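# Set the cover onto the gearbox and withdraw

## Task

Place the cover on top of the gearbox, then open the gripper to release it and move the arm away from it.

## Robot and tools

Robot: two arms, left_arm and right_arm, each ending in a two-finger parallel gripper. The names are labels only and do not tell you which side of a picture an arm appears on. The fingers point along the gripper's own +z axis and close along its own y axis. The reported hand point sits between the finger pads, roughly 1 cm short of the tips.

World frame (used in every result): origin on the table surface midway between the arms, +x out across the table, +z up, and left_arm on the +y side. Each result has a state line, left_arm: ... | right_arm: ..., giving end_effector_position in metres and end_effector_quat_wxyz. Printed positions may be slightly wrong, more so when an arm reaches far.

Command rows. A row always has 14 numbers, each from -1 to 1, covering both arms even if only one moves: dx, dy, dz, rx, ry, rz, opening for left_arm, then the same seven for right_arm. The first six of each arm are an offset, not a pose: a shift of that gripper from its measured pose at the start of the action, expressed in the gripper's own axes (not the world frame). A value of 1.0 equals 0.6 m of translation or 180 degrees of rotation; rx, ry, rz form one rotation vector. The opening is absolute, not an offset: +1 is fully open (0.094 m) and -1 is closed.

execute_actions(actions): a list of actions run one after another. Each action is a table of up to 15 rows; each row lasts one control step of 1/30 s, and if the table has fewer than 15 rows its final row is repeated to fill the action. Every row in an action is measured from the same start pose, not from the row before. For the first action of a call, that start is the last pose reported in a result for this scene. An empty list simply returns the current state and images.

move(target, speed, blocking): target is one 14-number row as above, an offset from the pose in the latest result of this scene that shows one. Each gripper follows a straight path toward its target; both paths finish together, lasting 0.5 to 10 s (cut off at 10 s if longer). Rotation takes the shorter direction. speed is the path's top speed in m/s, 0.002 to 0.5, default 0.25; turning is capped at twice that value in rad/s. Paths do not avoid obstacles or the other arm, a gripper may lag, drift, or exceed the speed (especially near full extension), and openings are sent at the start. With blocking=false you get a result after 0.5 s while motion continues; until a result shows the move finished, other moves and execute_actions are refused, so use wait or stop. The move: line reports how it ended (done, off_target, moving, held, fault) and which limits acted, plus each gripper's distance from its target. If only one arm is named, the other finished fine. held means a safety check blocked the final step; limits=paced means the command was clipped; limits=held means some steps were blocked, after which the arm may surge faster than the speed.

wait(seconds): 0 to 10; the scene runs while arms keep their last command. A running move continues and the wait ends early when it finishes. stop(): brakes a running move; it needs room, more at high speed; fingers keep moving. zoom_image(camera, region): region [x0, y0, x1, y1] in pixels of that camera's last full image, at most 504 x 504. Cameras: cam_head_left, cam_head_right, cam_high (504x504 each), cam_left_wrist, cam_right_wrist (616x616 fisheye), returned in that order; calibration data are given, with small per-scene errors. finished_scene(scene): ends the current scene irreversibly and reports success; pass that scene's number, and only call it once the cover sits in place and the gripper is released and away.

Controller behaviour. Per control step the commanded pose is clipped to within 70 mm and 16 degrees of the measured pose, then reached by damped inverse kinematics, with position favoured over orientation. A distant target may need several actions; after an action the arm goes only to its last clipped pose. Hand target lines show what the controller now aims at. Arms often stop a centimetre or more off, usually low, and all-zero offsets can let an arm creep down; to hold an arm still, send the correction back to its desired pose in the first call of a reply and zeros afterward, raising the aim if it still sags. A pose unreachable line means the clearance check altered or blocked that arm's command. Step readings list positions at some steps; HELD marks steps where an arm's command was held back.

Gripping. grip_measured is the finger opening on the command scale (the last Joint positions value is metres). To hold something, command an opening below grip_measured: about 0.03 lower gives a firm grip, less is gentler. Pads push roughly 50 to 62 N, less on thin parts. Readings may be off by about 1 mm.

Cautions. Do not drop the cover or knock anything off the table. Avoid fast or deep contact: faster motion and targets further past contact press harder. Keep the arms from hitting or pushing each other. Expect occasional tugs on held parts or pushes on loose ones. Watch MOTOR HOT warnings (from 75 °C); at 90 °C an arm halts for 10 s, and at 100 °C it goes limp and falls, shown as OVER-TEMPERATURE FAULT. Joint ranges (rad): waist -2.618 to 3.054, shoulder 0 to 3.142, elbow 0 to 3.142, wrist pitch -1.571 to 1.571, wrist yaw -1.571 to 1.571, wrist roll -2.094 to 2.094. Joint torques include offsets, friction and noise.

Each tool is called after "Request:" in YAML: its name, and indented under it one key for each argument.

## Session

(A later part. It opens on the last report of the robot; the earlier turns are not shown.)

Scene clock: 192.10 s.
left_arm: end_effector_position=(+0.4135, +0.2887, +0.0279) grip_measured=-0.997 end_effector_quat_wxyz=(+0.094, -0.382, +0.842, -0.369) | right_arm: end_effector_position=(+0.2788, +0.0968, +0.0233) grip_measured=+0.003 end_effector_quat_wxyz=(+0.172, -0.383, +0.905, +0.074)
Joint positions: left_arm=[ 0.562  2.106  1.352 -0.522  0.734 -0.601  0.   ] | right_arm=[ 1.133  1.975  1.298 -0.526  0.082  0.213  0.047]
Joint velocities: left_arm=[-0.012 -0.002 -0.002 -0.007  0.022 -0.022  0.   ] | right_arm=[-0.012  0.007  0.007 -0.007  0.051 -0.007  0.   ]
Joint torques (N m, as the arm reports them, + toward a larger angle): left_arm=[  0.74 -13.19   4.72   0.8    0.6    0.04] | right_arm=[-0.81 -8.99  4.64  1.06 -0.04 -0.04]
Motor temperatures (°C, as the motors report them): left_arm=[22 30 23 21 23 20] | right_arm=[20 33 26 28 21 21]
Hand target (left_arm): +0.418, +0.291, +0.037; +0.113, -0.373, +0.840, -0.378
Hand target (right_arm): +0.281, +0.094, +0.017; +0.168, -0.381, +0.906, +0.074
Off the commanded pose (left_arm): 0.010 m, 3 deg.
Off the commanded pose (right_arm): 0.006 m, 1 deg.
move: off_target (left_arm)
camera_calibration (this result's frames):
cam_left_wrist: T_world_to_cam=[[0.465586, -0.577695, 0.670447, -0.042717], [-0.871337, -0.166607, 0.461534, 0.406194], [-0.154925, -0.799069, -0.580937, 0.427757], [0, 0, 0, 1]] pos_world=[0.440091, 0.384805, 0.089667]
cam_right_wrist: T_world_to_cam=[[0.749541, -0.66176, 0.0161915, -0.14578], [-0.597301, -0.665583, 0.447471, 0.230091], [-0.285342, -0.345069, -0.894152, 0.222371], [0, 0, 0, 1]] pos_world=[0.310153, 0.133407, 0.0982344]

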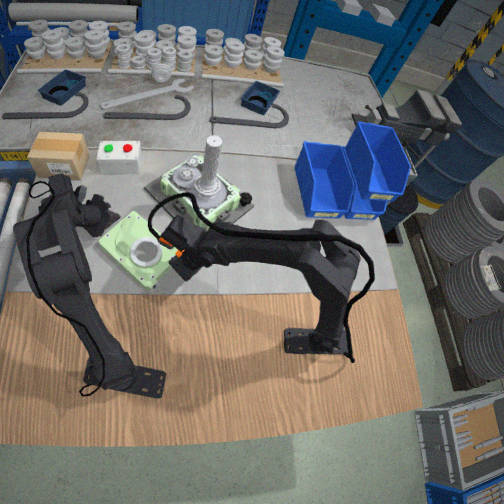

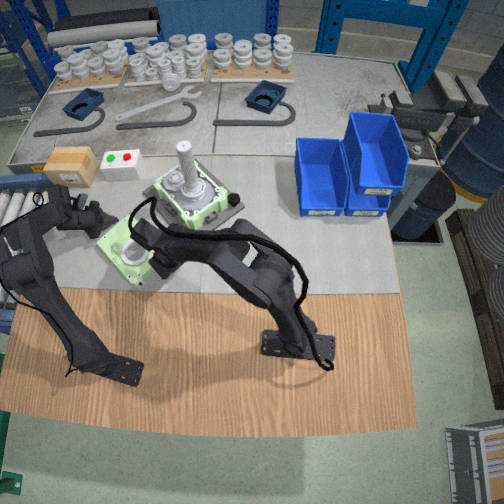

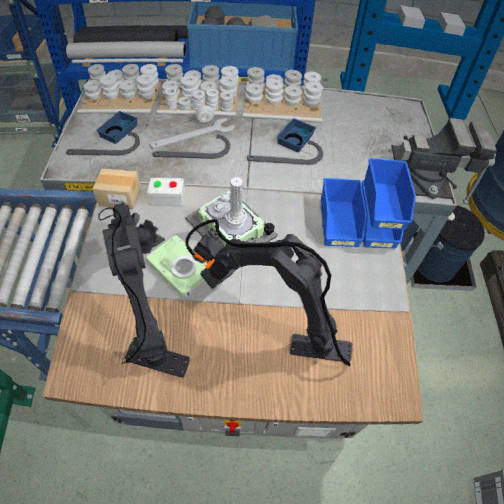

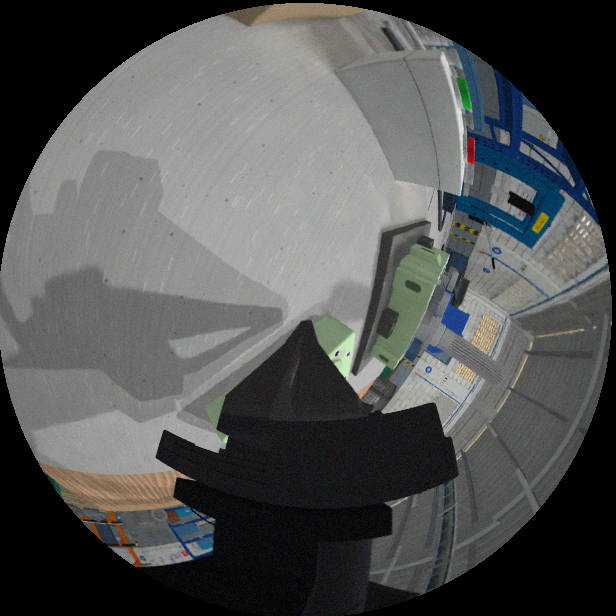

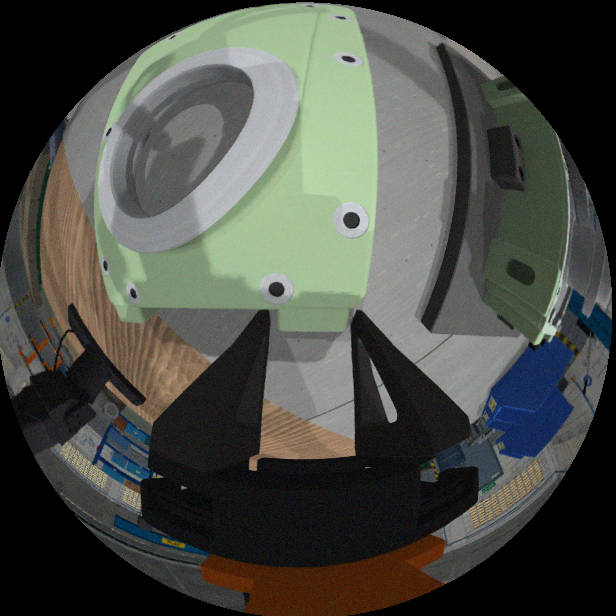

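Request:
move:
  target: [0,0,0,0,0,0,-1,-0.036,0,0.006,0,0,0,-0.2]
  speed: 0.04

Request:
execute_actions:
  actions:
    - [[0,0,0,0,0,0,-1,-0.015,0,0,0,0,0,-0.6]]
    - [[0,0,0,0,0,0,-1,0,0,0,0,0,0,-0.6]]

Scene clock: 196.00 s.
left_arm: end_effector_position=(+0.4139, +0.2890, +0.0278) grip_measured=-0.997 end_effector_quat_wxyz=(+0.095, -0.381, +0.843, -0.368) | right_arm: end_effector_position=(+0.2834, +0.1051, +0.0232) grip_measured=-0.197 end_effector_quat_wxyz=(+0.162, -0.388, +0.905, +0.066)
Joint positions: left_arm=[ 0.562  2.106  1.352 -0.52   0.733 -0.601  0.   ] | right_arm=[ 1.133  2.025  1.38  -0.584  0.08   0.205  0.038]
Joint velocities: left_arm=[ 0.022 -0.017 -0.012 -0.007 -0.051  0.007 -0.   ] | right_arm=[ 0.002  0.002 -0.007 -0.051 -0.022 -0.037 -0.001]
Joint torques (N m, as the arm reports them, + toward a larger angle): left_arm=[  0.01 -11.75   5.2    0.53   0.41  -0.01] | right_arm=[-0.84 -9.1   7.56  0.96  0.02 -0.06]
Motor temperatures (°C, as the motors report them): left_arm=[22 30 23 21 23 20] | right_arm=[20 33 26 27 21 21]
Hand target (left_arm): +0.414, +0.289, +0.028; +0.094, -0.382, +0.842, -0.369
Hand target (right_arm): +0.294, +0.112, +0.028; +0.172, -0.383, +0.905, +0.074
Off the commanded pose (left_arm): 0.000 m, 0 deg.
Off the commanded pose (right_arm): 0.013 m, 2 deg.
move: off_target (right_arm)
camera_calibration (this result's frames):
cam_left_wrist: T_world_to_cam=[[0.464997, -0.578856, 0.669853, -0.0420341], [-0.871845, -0.167936, 0.460091, 0.407196], [-0.153834, -0.797949, -0.582763, 0.427319], [0, 0, 0, 1]] pos_world=[0.440293, 0.38503, 0.0898349]
cam_right_wrist: T_world_to_cam=[[0.755282, -0.655027, 0.0221146, -0.146279], [-0.5863, -0.660187, 0.469474, 0.234239], [-0.292918, -0.367551, -0.882669, 0.230675], [0, 0, 0, 1]] pos_world=[0.315385, 0.14361, 0.0968757]

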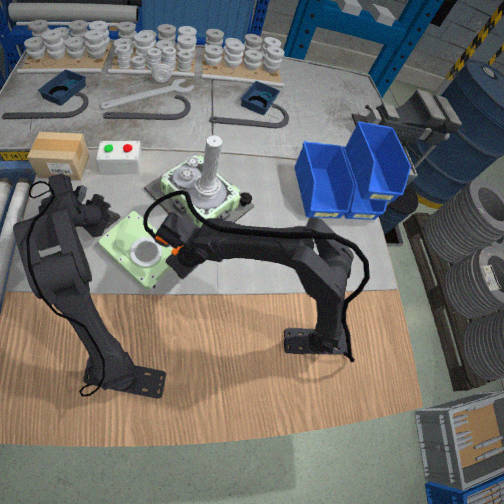

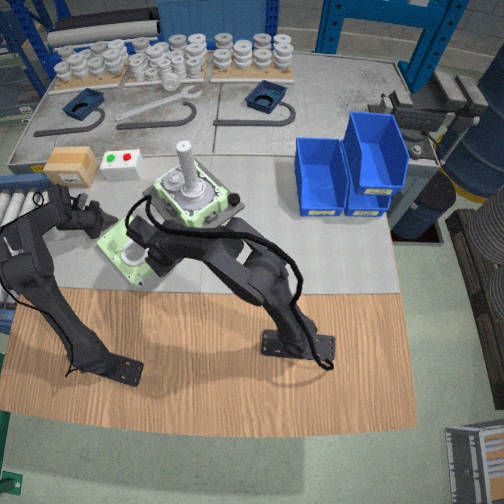

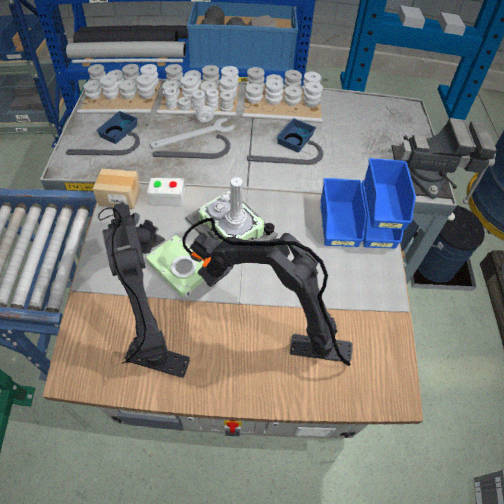

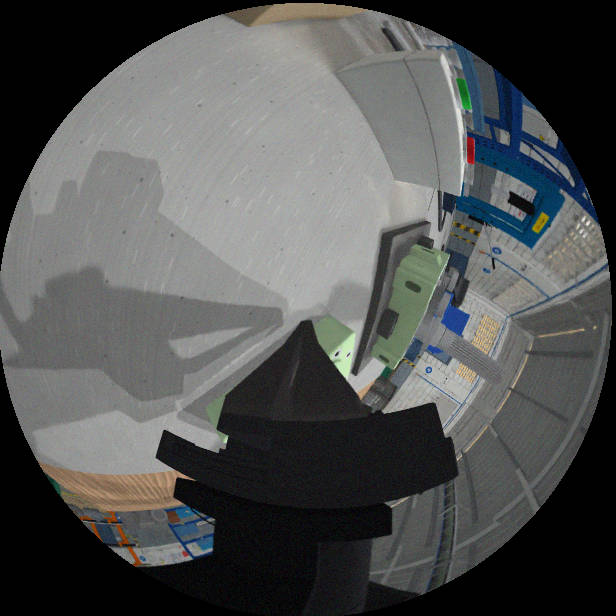

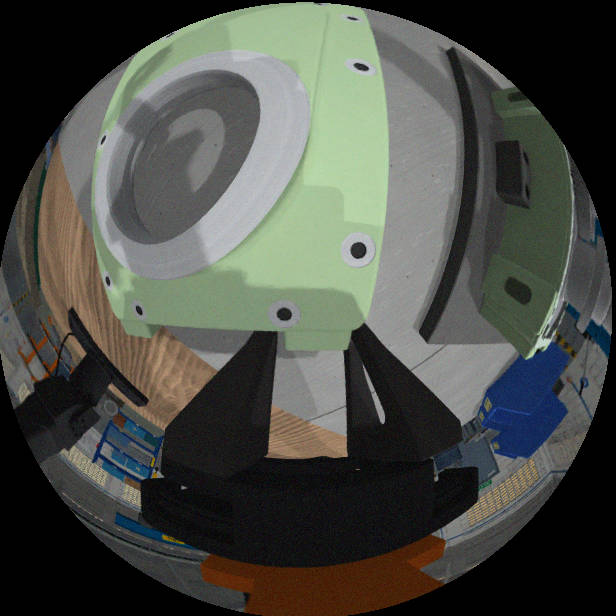

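Scene clock: 197.00 s.
left_arm: end_effector_position=(+0.4138, +0.2894, +0.0275) grip_measured=-0.997 end_effector_quat_wxyz=(+0.095, -0.382, +0.843, -0.367) | right_arm: end_effector_position=(+0.2831, +0.1050, +0.0230) grip_measured=-0.432 end_effector_quat_wxyz=(+0.156, -0.389, +0.906, +0.063)
Joint positions: left_arm=[ 0.562  2.106  1.352 -0.52   0.73  -0.601  0.   ] | right_arm=[ 1.133  2.033  1.397 -0.604  0.079  0.204  0.027]
Joint velocities: left_arm=[-0.002  0.012 -0.002  0.007  0.007  0.007 -0.   ] | right_arm=[-0.012 -0.012 -0.012 -0.081 -0.022 -0.007  0.001]
Joint torques (N m, as the arm reports them, + toward a larger angle): left_arm=[  0.   -11.73   5.17   0.53   0.38  -0.02] | right_arm=[  0.   -10.27   5.37   0.85   0.05   0.04]
Motor temperatures (°C, as the motors report them): left_arm=[22 30 23 21 23 20] | right_arm=[20 33 26 27 21 21]
Hand target (left_arm): +0.414, +0.289, +0.028; +0.095, -0.382, +0.843, -0.368
Hand target (right_arm): +0.283, +0.105, +0.023; +0.156, -0.389, +0.906, +0.063
Off the commanded pose (left_arm): 0.000 m, 0 deg.
Off the commanded pose (right_arm): 0.000 m, 0 deg.
Step readings (end_effector_position; steps 1 to 15: 1st action; 16 to 30: 2nd action):
0: left_arm (+0.4139, +0.2890, +0.0278) | right_arm (+0.2834, +0.1051, +0.0232)
1: left_arm (+0.4139, +0.2890, +0.0278) | right_arm (+0.2834, +0.1050, +0.0230)
2: left_arm (+0.4138, +0.2891, +0.0278) | right_arm (+0.2833, +0.1051, +0.0229)
4: left_arm (+0.4138, +0.2892, +0.0278) | right_arm (+0.2831, +0.1050, +0.0229)
8: left_arm (+0.4138, +0.2892, +0.0277) | right_arm (+0.2831, +0.1050, +0.0229)
15: left_arm (+0.4138, +0.2893, +0.0277) | right_arm (+0.2831, +0.1050, +0.0230)
16: left_arm (+0.4138, +0.2893, +0.0277) | right_arm (+0.2831, +0.1050, +0.0230)
17: left_arm (+0.4138, +0.2893, +0.0276) | right_arm (+0.2831, +0.1050, +0.0230)
19: left_arm (+0.4138, +0.2894, +0.0276) | right_arm (+0.2831, +0.1050, +0.0230)
23: left_arm (+0.4138, +0.2894, +0.0275) | right_arm (+0.2831, +0.1050, +0.0230)
30: end_effector_position above
camera_calibration (this result's frames):
cam_left_wrist: T_world_to_cam=[[0.466057, -0.580089, 0.668047, -0.0416339], [-0.871295, -0.169716, 0.460481, 0.407639], [-0.153741, -0.796676, -0.584526, 0.427068], [0, 0, 0, 1]] pos_world=[0.440236, 0.385267, 0.0897358]
cam_right_wrist: T_world_to_cam=[[0.756019, -0.654146, 0.0229703, -0.146357], [-0.582103, -0.655879, 0.480603, 0.232232], [-0.299319, -0.376716, -0.876638, 0.233069], [0, 0, 0, 1]] pos_world=[0.315593, 0.144378, 0.0960675]

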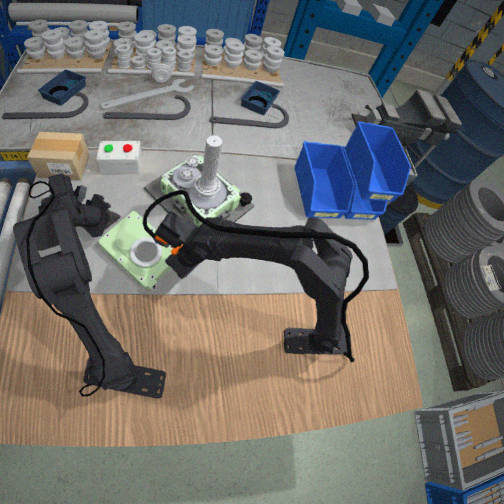

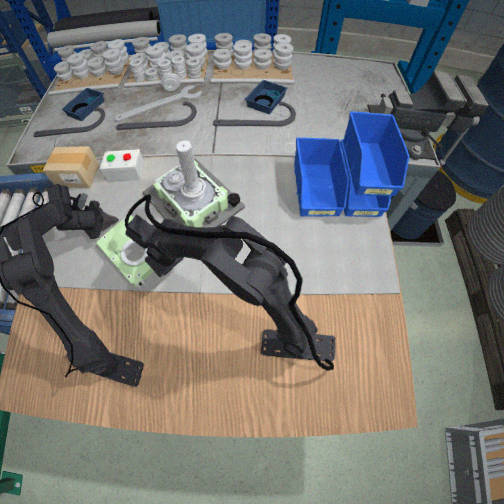

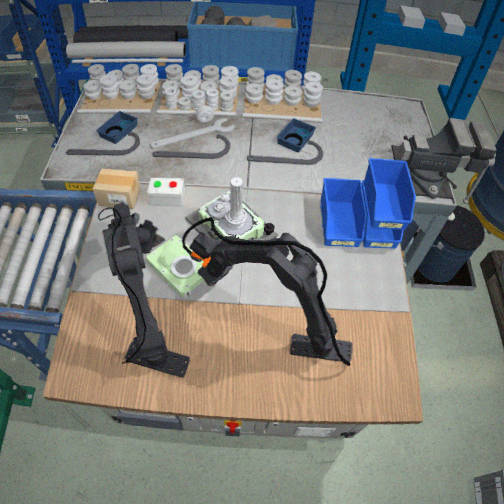

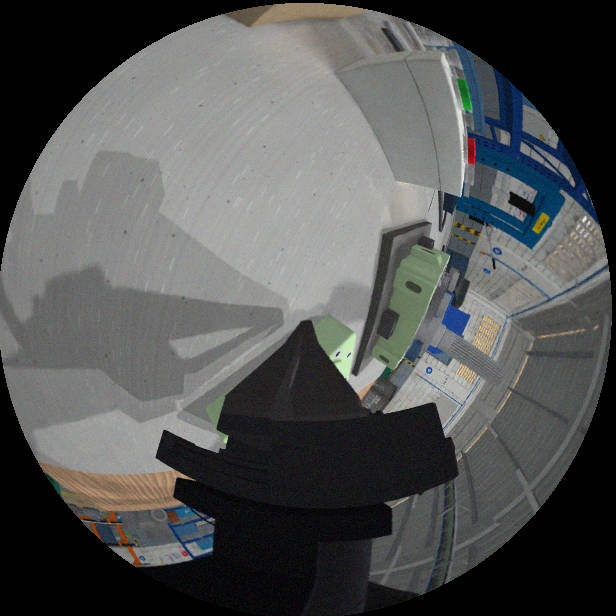

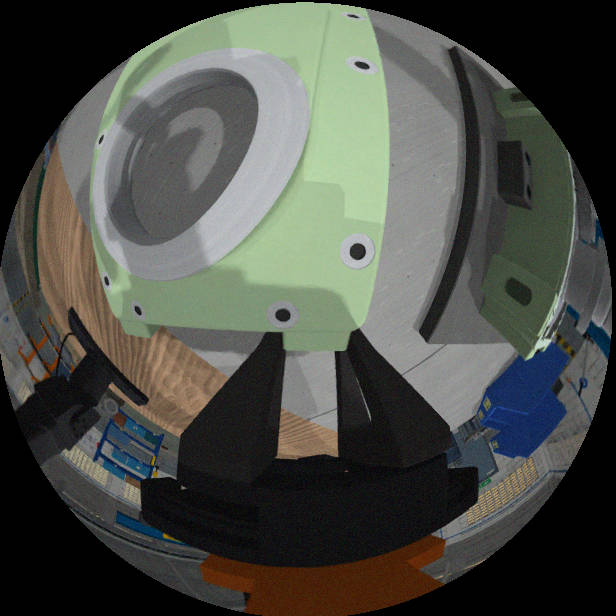

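Request:
move:
  target: [0.0,0.012,0.033,0,0,0,-1,0,0,0,0,0,0,-0.6]
  speed: 0.05

Request:
move:
  target: [0.1,0,0,0,0,0,-1,-0.025,0,0.008,0,0,0,-0.6]
  speed: 0.04

Scene clock: 200.90 s.
left_arm: end_effector_position=(+0.4200, +0.2893, +0.0157) grip_measured=-0.997 end_effector_quat_wxyz=(+0.102, -0.383, +0.842, -0.366) | right_arm: end_effector_position=(+0.2831, +0.1050, +0.0230) grip_measured=-0.432 end_effector_quat_wxyz=(+0.156, -0.389, +0.906, +0.063)
Joint positions: left_arm=[ 0.555  2.136  1.343 -0.457  0.725 -0.619  0.   ] | right_arm=[ 1.133  2.033  1.397 -0.604  0.079  0.204  0.027]
Joint velocities: left_arm=[-0.002  0.007 -0.002  0.037  0.022  0.007 -0.001] | right_arm=[-0.012 -0.007 -0.002 -0.081 -0.051  0.007  0.001]
Joint torques (N m, as the arm reports them, + toward a larger angle): left_arm=[ -1.13 -10.95   3.88   0.7    0.35  -0.1 ] | right_arm=[  0.   -10.28   5.39   0.86   0.04   0.04]
Motor temperatures (°C, as the motors report them): left_arm=[22 30 23 21 23 20] | right_arm=[20 33 25 27 21 21]
Hand target (left_arm): +0.418, +0.282, +0.009; +0.095, -0.382, +0.843, -0.367
Hand target (right_arm): +0.283, +0.105, +0.023; +0.156, -0.389, +0.906, +0.063
Off the commanded pose (left_arm): 0.011 m, 1 deg.
Off the commanded pose (right_arm): 0.000 m, 0 deg.
move: off_target (left_arm)
camera_calibration (this result's frames):
cam_left_wrist: T_world_to_cam=[[0.463074, -0.580091, 0.670117, -0.0354781], [-0.874981, -0.178654, 0.449989, 0.422785], [-0.141316, -0.794718, -0.590299, 0.415342], [0, 0, 0, 1]] pos_world=[0.445052, 0.385032, 0.0787022]
cam_right_wrist: T_world_to_cam=[[0.756019, -0.654146, 0.0229703, -0.146357], [-0.582103, -0.655879, 0.480603, 0.232232], [-0.299319, -0.376716, -0.876638, 0.233069], [0, 0, 0, 1]] pos_world=[0.315593, 0.144378, 0.0960675]

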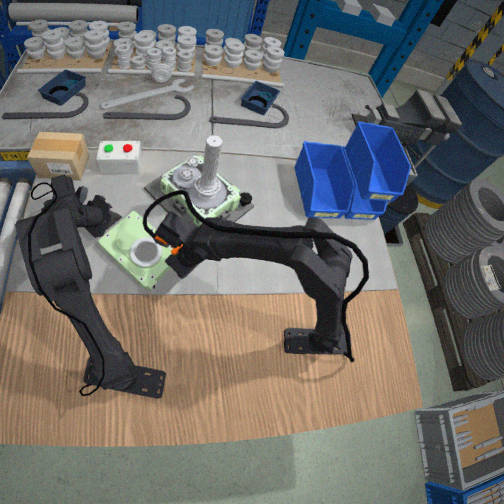

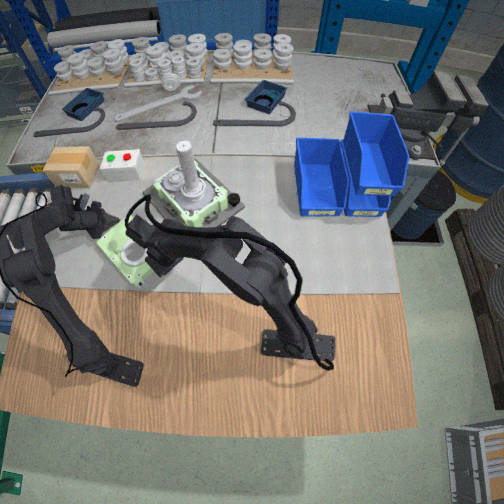

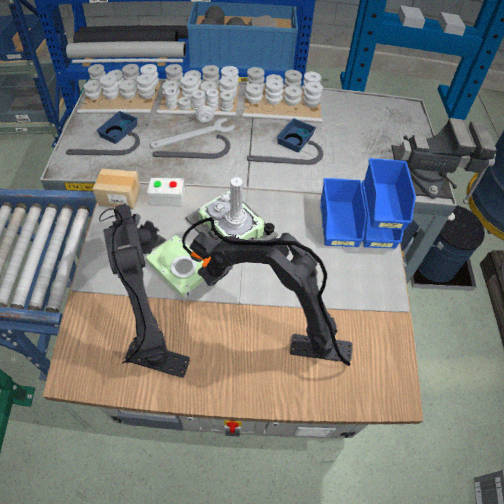

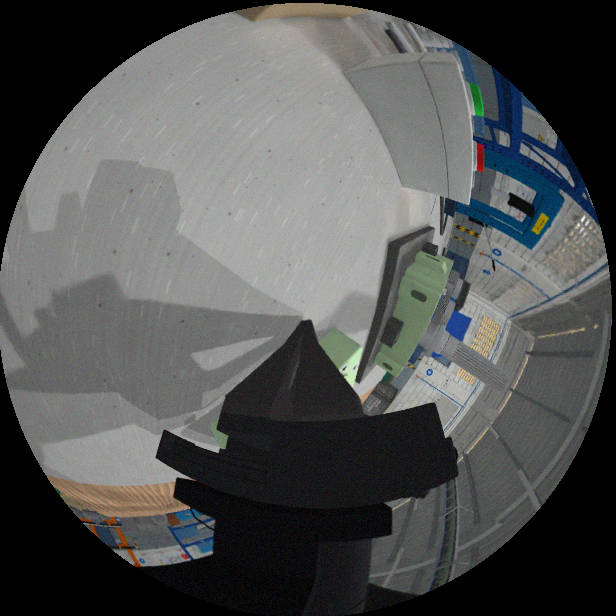

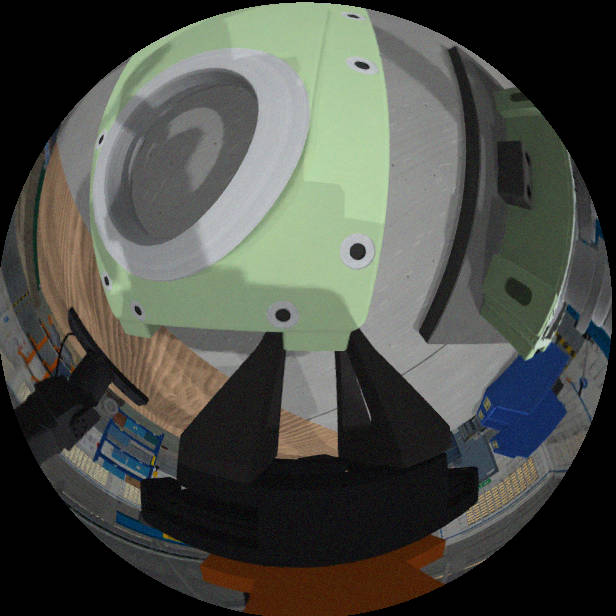

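Scene clock: 202.67 s.
left_arm: end_effector_position=(+0.4074, +0.2779, +0.0324) grip_measured=-0.998 end_effector_quat_wxyz=(+0.173, -0.378, +0.839, -0.351) | right_arm: end_effector_position=(+0.2818, +0.1058, +0.0230) grip_measured=-0.432 end_effector_quat_wxyz=(+0.141, -0.392, +0.907, +0.057)
Joint positions: left_arm=[ 0.518  1.961  1.107 -0.212  0.656 -0.701  0.   ] | right_arm=[ 1.133  2.056  1.441 -0.658  0.07   0.202  0.027]
Joint velocities: left_arm=[-0.002  0.002 -0.007  0.066 -0.125 -0.066 -0.001] | right_arm=[-0.007  0.007 -0.012 -0.007  0.022  0.051 -0.001]
Joint torques (N m, as the arm reports them, + toward a larger angle): left_arm=[ -2.67 -11.36   2.54  -0.08   0.77  -0.1 ] | right_arm=[-0.59 -8.06  7.95  1.09  0.1  -0.03]
Motor temperatures (°C, as the motors report them): left_arm=[22 30 23 21 23 20] | right_arm=[20 33 26 27 21 21]
Hand target (left_arm): +0.380, +0.248, +0.022; +0.104, -0.384, +0.842, -0.365
Hand target (right_arm): +0.294, +0.116, +0.024; +0.157, -0.389, +0.906, +0.063
Off the commanded pose (left_arm): 0.044 m, 8 deg.
Off the commanded pose (right_arm): 0.016 m, 2 deg.
move: off_target (left_arm, right_arm)
camera_calibration (this result's frames):
cam_left_wrist: T_world_to_cam=[[0.417364, -0.611425, 0.672285, -0.0201431], [-0.908109, -0.253072, 0.333605, 0.440183], [-0.0338383, -0.749743, -0.660864, 0.360368], [0, 0, 0, 1]] pos_world=[0.420336, 0.369265, 0.104848]
cam_right_wrist: T_world_to_cam=[[0.759392, -0.650294, 0.0210057, -0.146208], [-0.567976, -0.646823, 0.508943, 0.226388], [-0.317376, -0.398418, -0.860544, 0.239908], [0, 0, 0, 1]] pos_world=[0.315753, 0.146939, 0.0943033]

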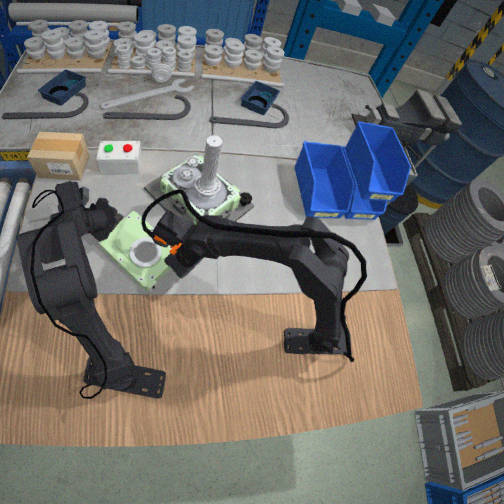

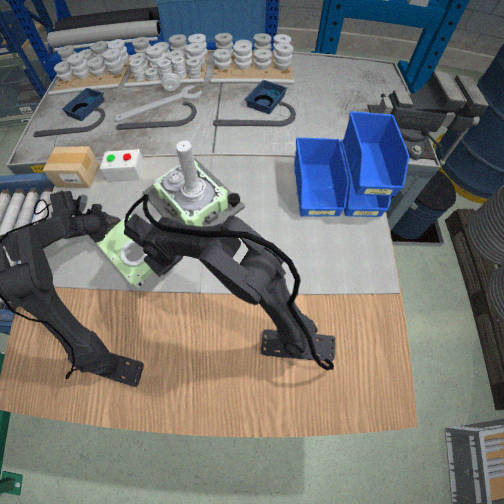

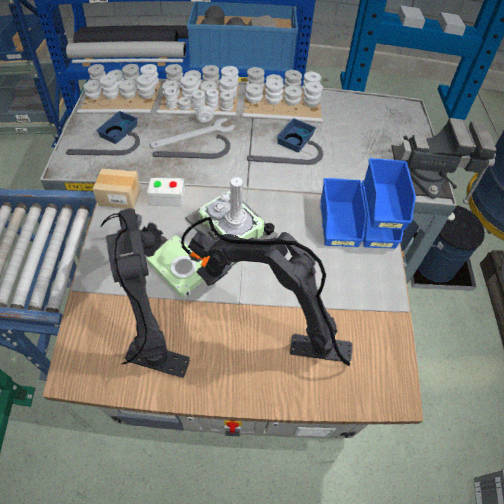

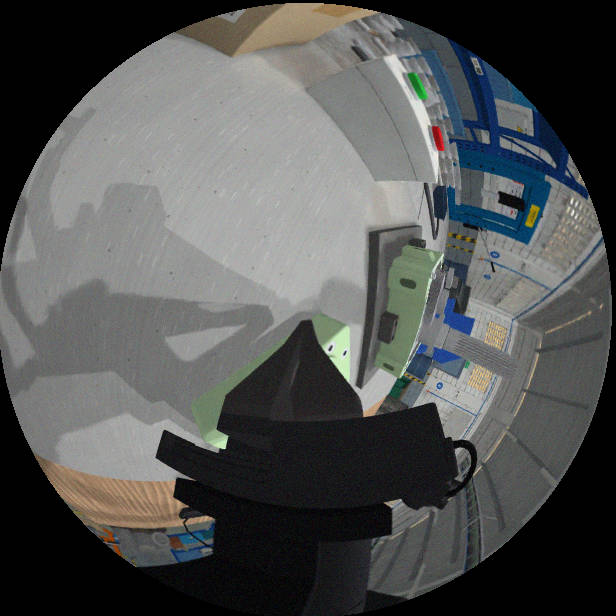

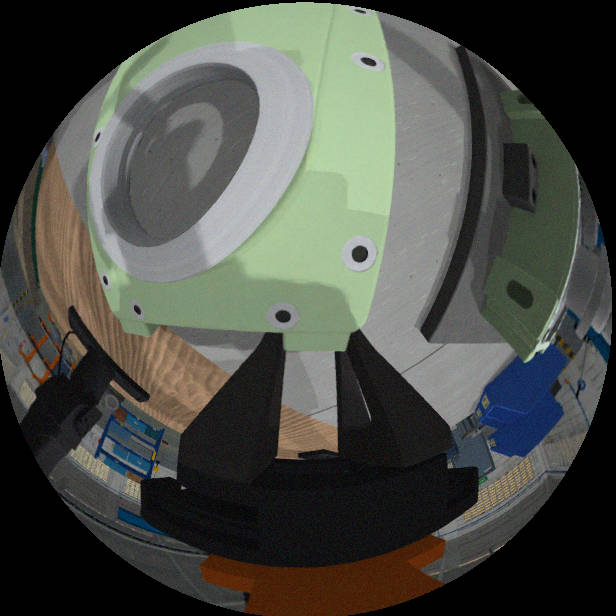

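Request:
move:
  target: [-0.06,0,-0.2,0,0,0,0.3,0,0,0,0,0,0,-0.6]
  speed: 0.15

Request:
move:
  target: [0,0,0,0,0,0,0.3,-0.12,-0.003,-0.225,0,-0.03,0,-0.6]
  speed: 0.05

Scene clock: 214.70 s.
left_arm: end_effector_position=(+0.3610, +0.3569, +0.1000) grip_measured=+0.298 end_effector_quat_wxyz=(+0.156, -0.393, +0.837, -0.347) | right_arm: end_effector_position=(+0.2815, +0.1057, +0.0229) grip_measured=-0.432 end_effector_quat_wxyz=(+0.141, -0.392, +0.907, +0.058)
Joint positions: left_arm=[ 0.768  1.867  1.318 -0.745  0.739 -0.414  0.061] | right_arm=[ 1.133  2.056  1.441 -0.659  0.069  0.202  0.027]
Joint velocities: left_arm=[-0.017 -0.002 -0.012 -0.037 -0.095 -0.066  0.001] | right_arm=[-0.027  0.002 -0.007 -0.022  0.007 -0.066 -0.   ]
Joint torques (N m, as the arm reports them, + toward a larger angle): left_arm=[  0.38 -11.69   7.71   0.39   0.61   0.13] | right_arm=[  0.01 -10.45   5.39   0.8    0.06   0.03]
Motor temperatures (°C, as the motors report them): left_arm=[22 30 22 21 23 20] | right_arm=[20 33 26 27 21 21]
Hand target (left_arm): +0.365, +0.359, +0.118; +0.175, -0.378, +0.838, -0.352
Hand target (right_arm): +0.282, +0.106, +0.023; +0.141, -0.392, +0.907, +0.057
Off the commanded pose (left_arm): 0.017 m, 3 deg.
Off the commanded pose (right_arm): 0.000 m, 0 deg.
move: off_target (left_arm)
camera_calibration (this result's frames):
cam_left_wrist: T_world_to_cam=[[0.455285, -0.596437, 0.661044, -0.0158895], [-0.88898, -0.263407, 0.374609, 0.388126], [-0.0493068, -0.758208, -0.650146, 0.47021], [0, 0, 0, 1]] pos_world=[0.375455, 0.449275, 0.170813]
cam_right_wrist: T_world_to_cam=[[0.759638, -0.650037, 0.0200526, -0.14611], [-0.56708, -0.646969, 0.509756, 0.225987], [-0.318387, -0.398601, -0.860085, 0.240039], [0, 0, 0, 1]] pos_world=[0.315569, 0.14691, 0.0941853]

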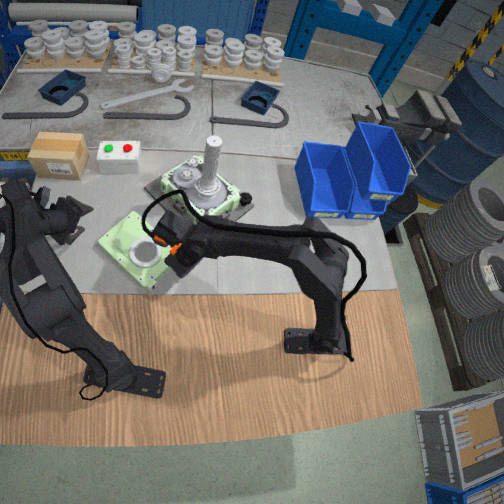

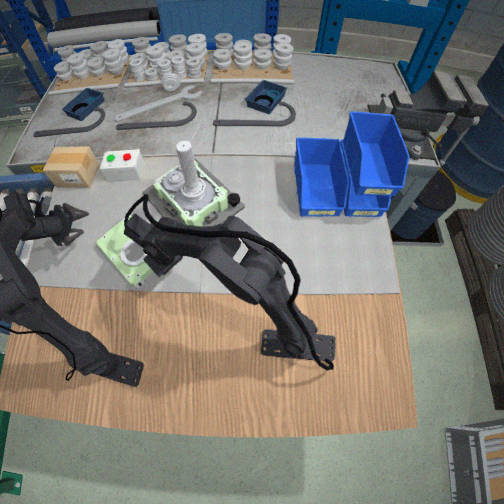

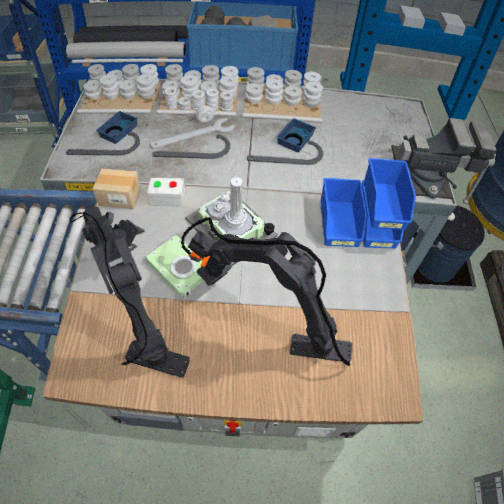

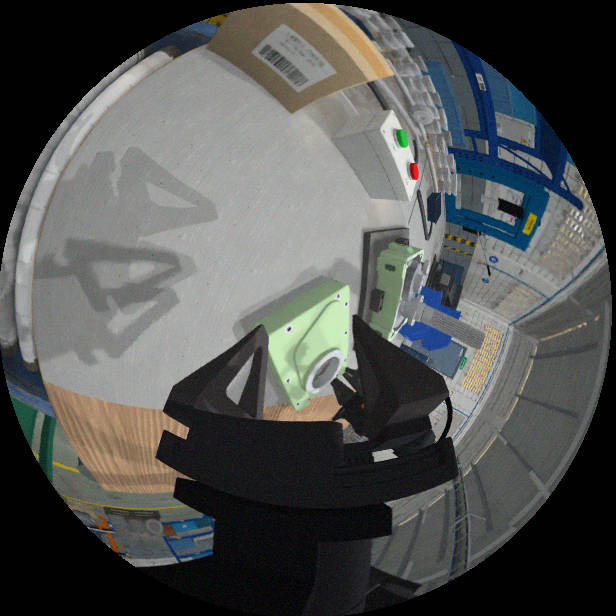

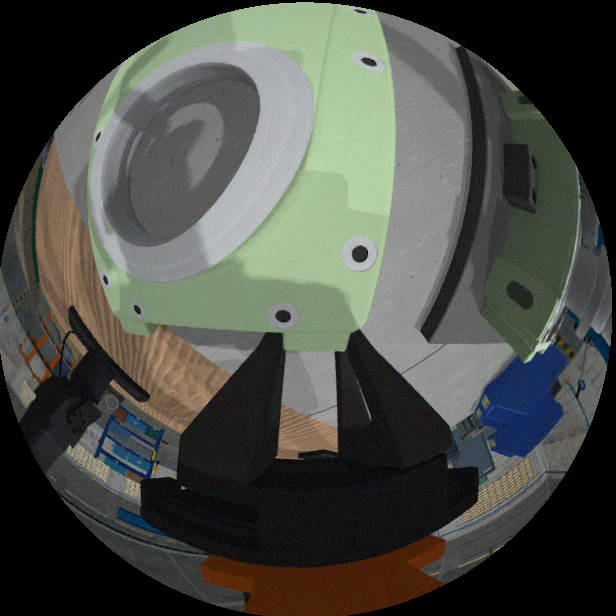

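Scene clock: 218.10 s.
left_arm: end_effector_position=(+0.3609, +0.3572, +0.0997) grip_measured=+0.298 end_effector_quat_wxyz=(+0.156, -0.393, +0.838, -0.346) | right_arm: end_effector_position=(+0.2871, +0.1141, +0.1417) grip_measured=-0.432 end_effector_quat_wxyz=(+0.136, -0.396, +0.907, +0.052)
Joint positions: left_arm=[ 0.768  1.867  1.318 -0.745  0.737 -0.414  0.061] | right_arm=[ 1.133  2.044  1.909 -1.152  0.072  0.194  0.027]
Joint velocities: left_arm=[ 0.002 -0.002 -0.002 -0.022  0.051  0.007  0.   ] | right_arm=[-0.007 -0.012 -0.027  0.022  0.007 -0.022  0.   ]
Joint torques (N m, as the arm reports them, + toward a larger angle): left_arm=[ 0.11 -9.87  5.51  0.54  0.44 -0.01] | right_arm=[ -0.64 -12.91   9.61   1.09   0.17  -0.03]
Motor temperatures (°C, as the motors report them): left_arm=[22 30 23 21 23 20] | right_arm=[20 34 26 27 21 21]
Hand target (left_arm): +0.361, +0.357, +0.100; +0.156, -0.393, +0.837, -0.347
Hand target (right_arm): +0.301, +0.124, +0.174; +0.184, -0.388, +0.900, +0.075
Off the commanded pose (left_arm): 0.000 m, 0 deg.
Off the commanded pose (right_arm): 0.037 m, 6 deg.
move: off_target (right_arm)
camera_calibration (this result's frames):
cam_left_wrist: T_world_to_cam=[[0.456635, -0.597533, 0.65912, -0.015332], [-0.888267, -0.264865, 0.375271, 0.388425], [-0.0496589, -0.756837, -0.651715, 0.470058], [0, 0, 0, 1]] pos_world=[0.375369, 0.449476, 0.170685]
cam_right_wrist: T_world_to_cam=[[0.764184, -0.644422, 0.0272589, -0.150279], [-0.560767, -0.642913, 0.521731, 0.170021], [-0.31869, -0.413985, -0.852674, 0.348092], [0, 0, 0, 1]] pos_world=[0.321116, 0.15657, 0.2122]

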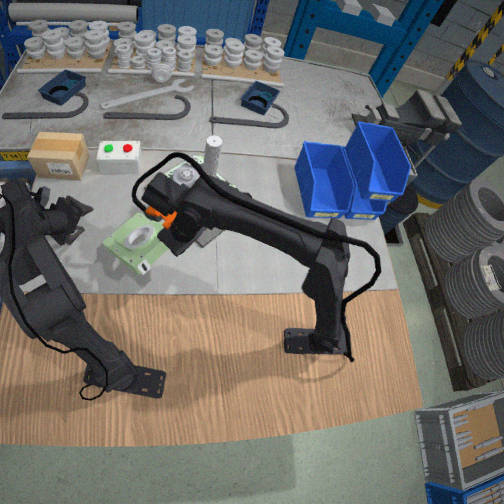

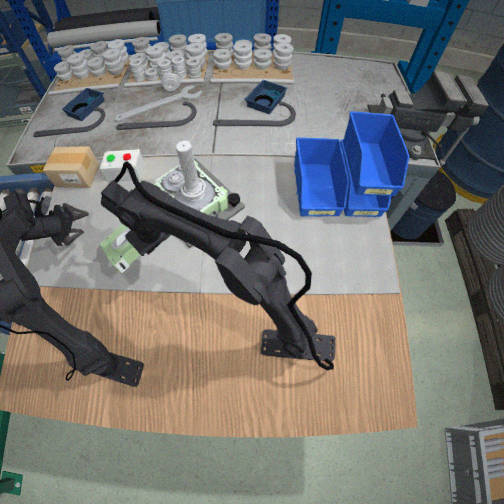

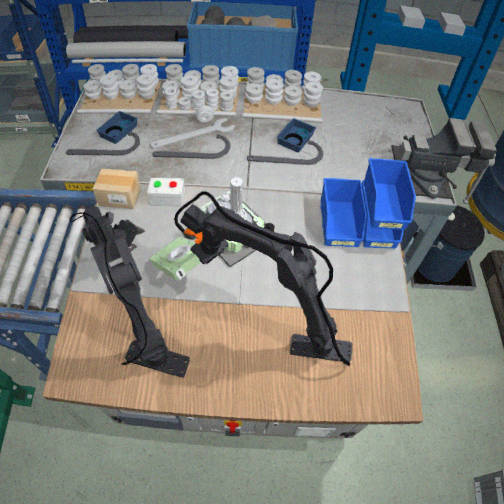

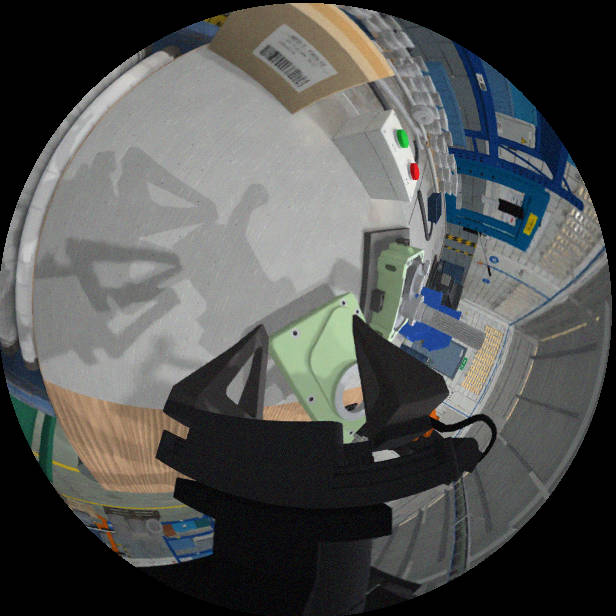

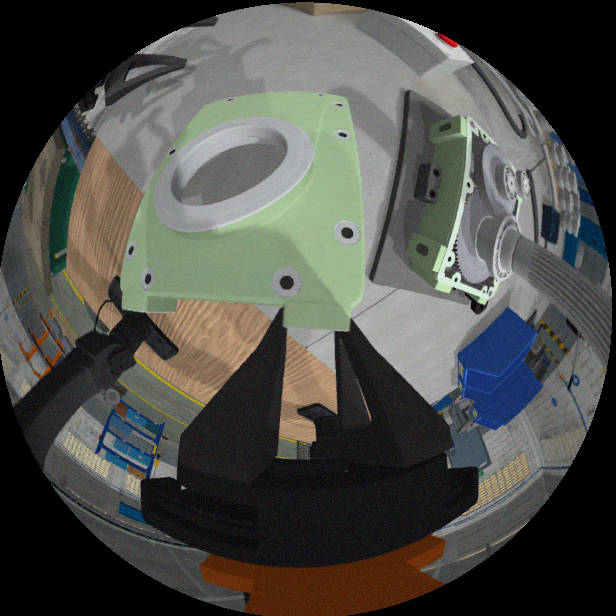

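Request:
move:
  target: [0.27,0.107,-0.043,0.138,-0.30,0.75,0.3,-0.042,-0.005,-0.042,0,-0.033,0,-0.6]
  speed: 0.3

Scene clock: 236.27 s.
left_arm: end_effector_position=(+0.2108, +0.2755, +0.0714) grip_measured=+0.298 end_effector_quat_wxyz=(+0.697, +0.498, +0.507, +0.099) | right_arm: end_effector_position=(+0.2866, +0.1126, +0.1388) grip_measured=-0.432 end_effector_quat_wxyz=(+0.130, -0.398, +0.907, +0.046)
Joint positions: left_arm=[1.125 1.805 0.164 0.774 1.558 1.785 0.061] | right_arm=[ 1.133  2.054  1.915 -1.165  0.074  0.192  0.027]
Joint velocities: left_arm=[-0.007 -0.002  0.007  0.022 -0.037 -0.022  0.   ] | right_arm=[ 0.012 -0.002  0.002 -0.007 -0.051  0.007 -0.002]
Joint torques (N m, as the arm reports them, + toward a larger angle): left_arm=[ 0.96 -5.96  1.52  0.56  0.74  0.01] | right_arm=[ -0.38 -14.03   8.84   1.12   0.21  -0.05]
Motor temperatures (°C, as the motors report them): left_arm=[22 29 23 21 23 20] | right_arm=[20 36 28 26 21 21]
Hand target (left_arm): +0.207, +0.274, +0.075; +0.704, +0.492, +0.504, +0.095
Hand target (right_arm): +0.299, +0.123, +0.174; +0.183, -0.392, +0.899, +0.071
Off the commanded pose (left_arm): 0.005 m, 9 deg.
Off the commanded pose (right_arm): 0.039 m, 7 deg.
joint sent to its limit (left arm) — the command would take joint 5 (wrist yaw) past its upper limit, so that joint was sent only as far as its limit.
move: off_target (left_arm, right_arm)
camera_calibration (this result's frames):
cam_left_wrist: T_world_to_cam=[[-0.243597, -0.39412, -0.886188, 0.224978], [-0.0971575, 0.919033, -0.38202, -0.194811], [0.964998, -0.00695928, -0.262166, -0.0659623], [0, 0, 0, 1]] pos_world=[0.0995301, 0.267247, 0.107658]
cam_right_wrist: T_world_to_cam=[[0.765684, -0.642405, 0.032317, -0.152135], [-0.556194, -0.63602, 0.534909, 0.166375], [-0.323074, -0.427546, -0.844292, 0.346479], [0, 0, 0, 1]] pos_world=[0.320962, 0.156221, 0.208451]

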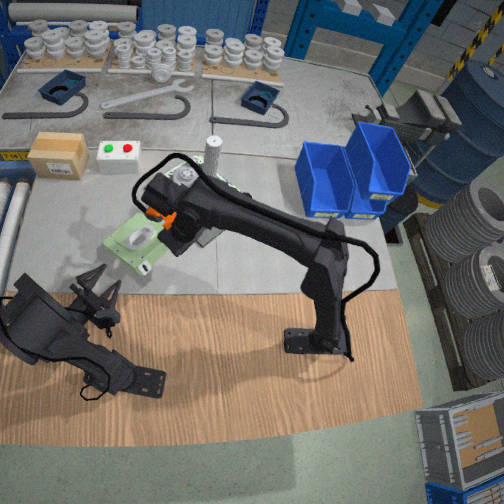

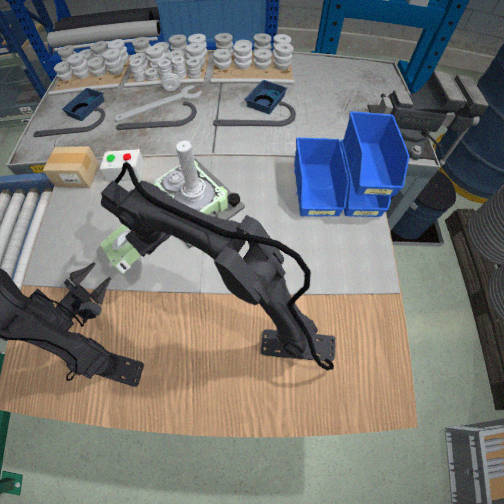

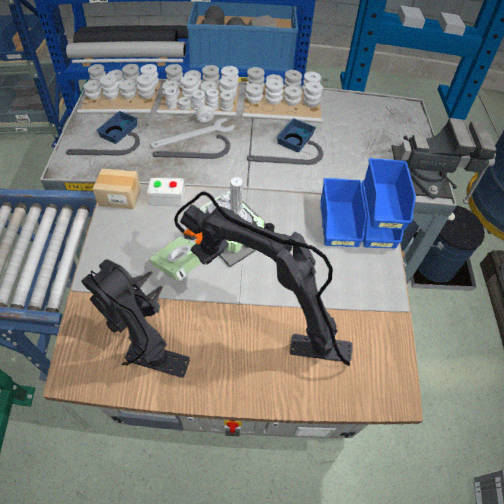

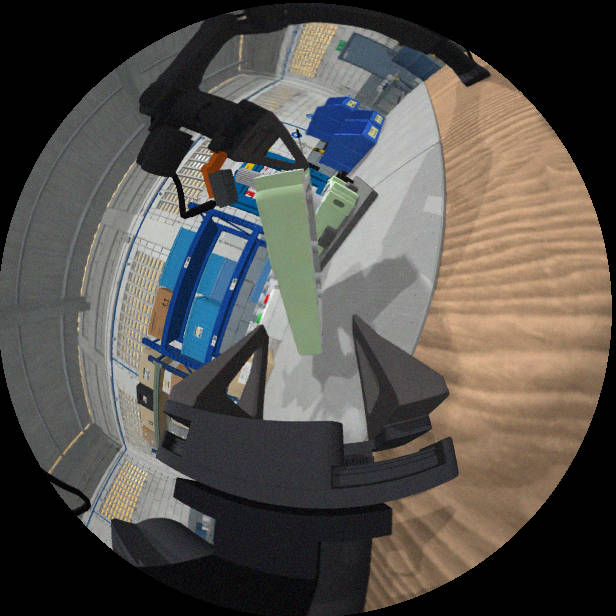

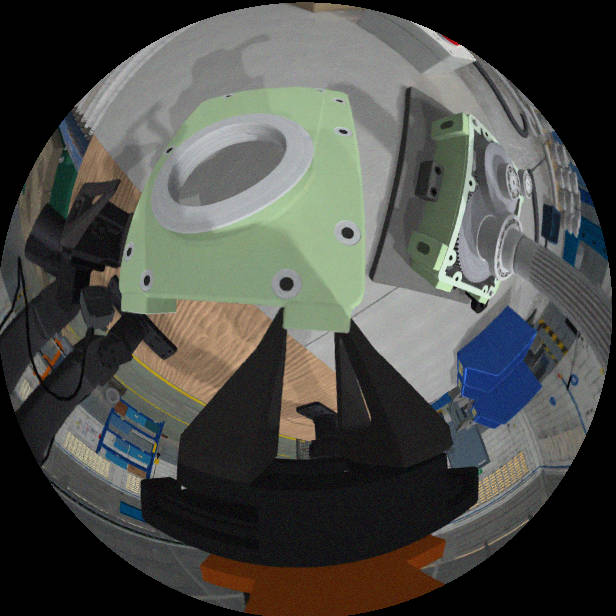

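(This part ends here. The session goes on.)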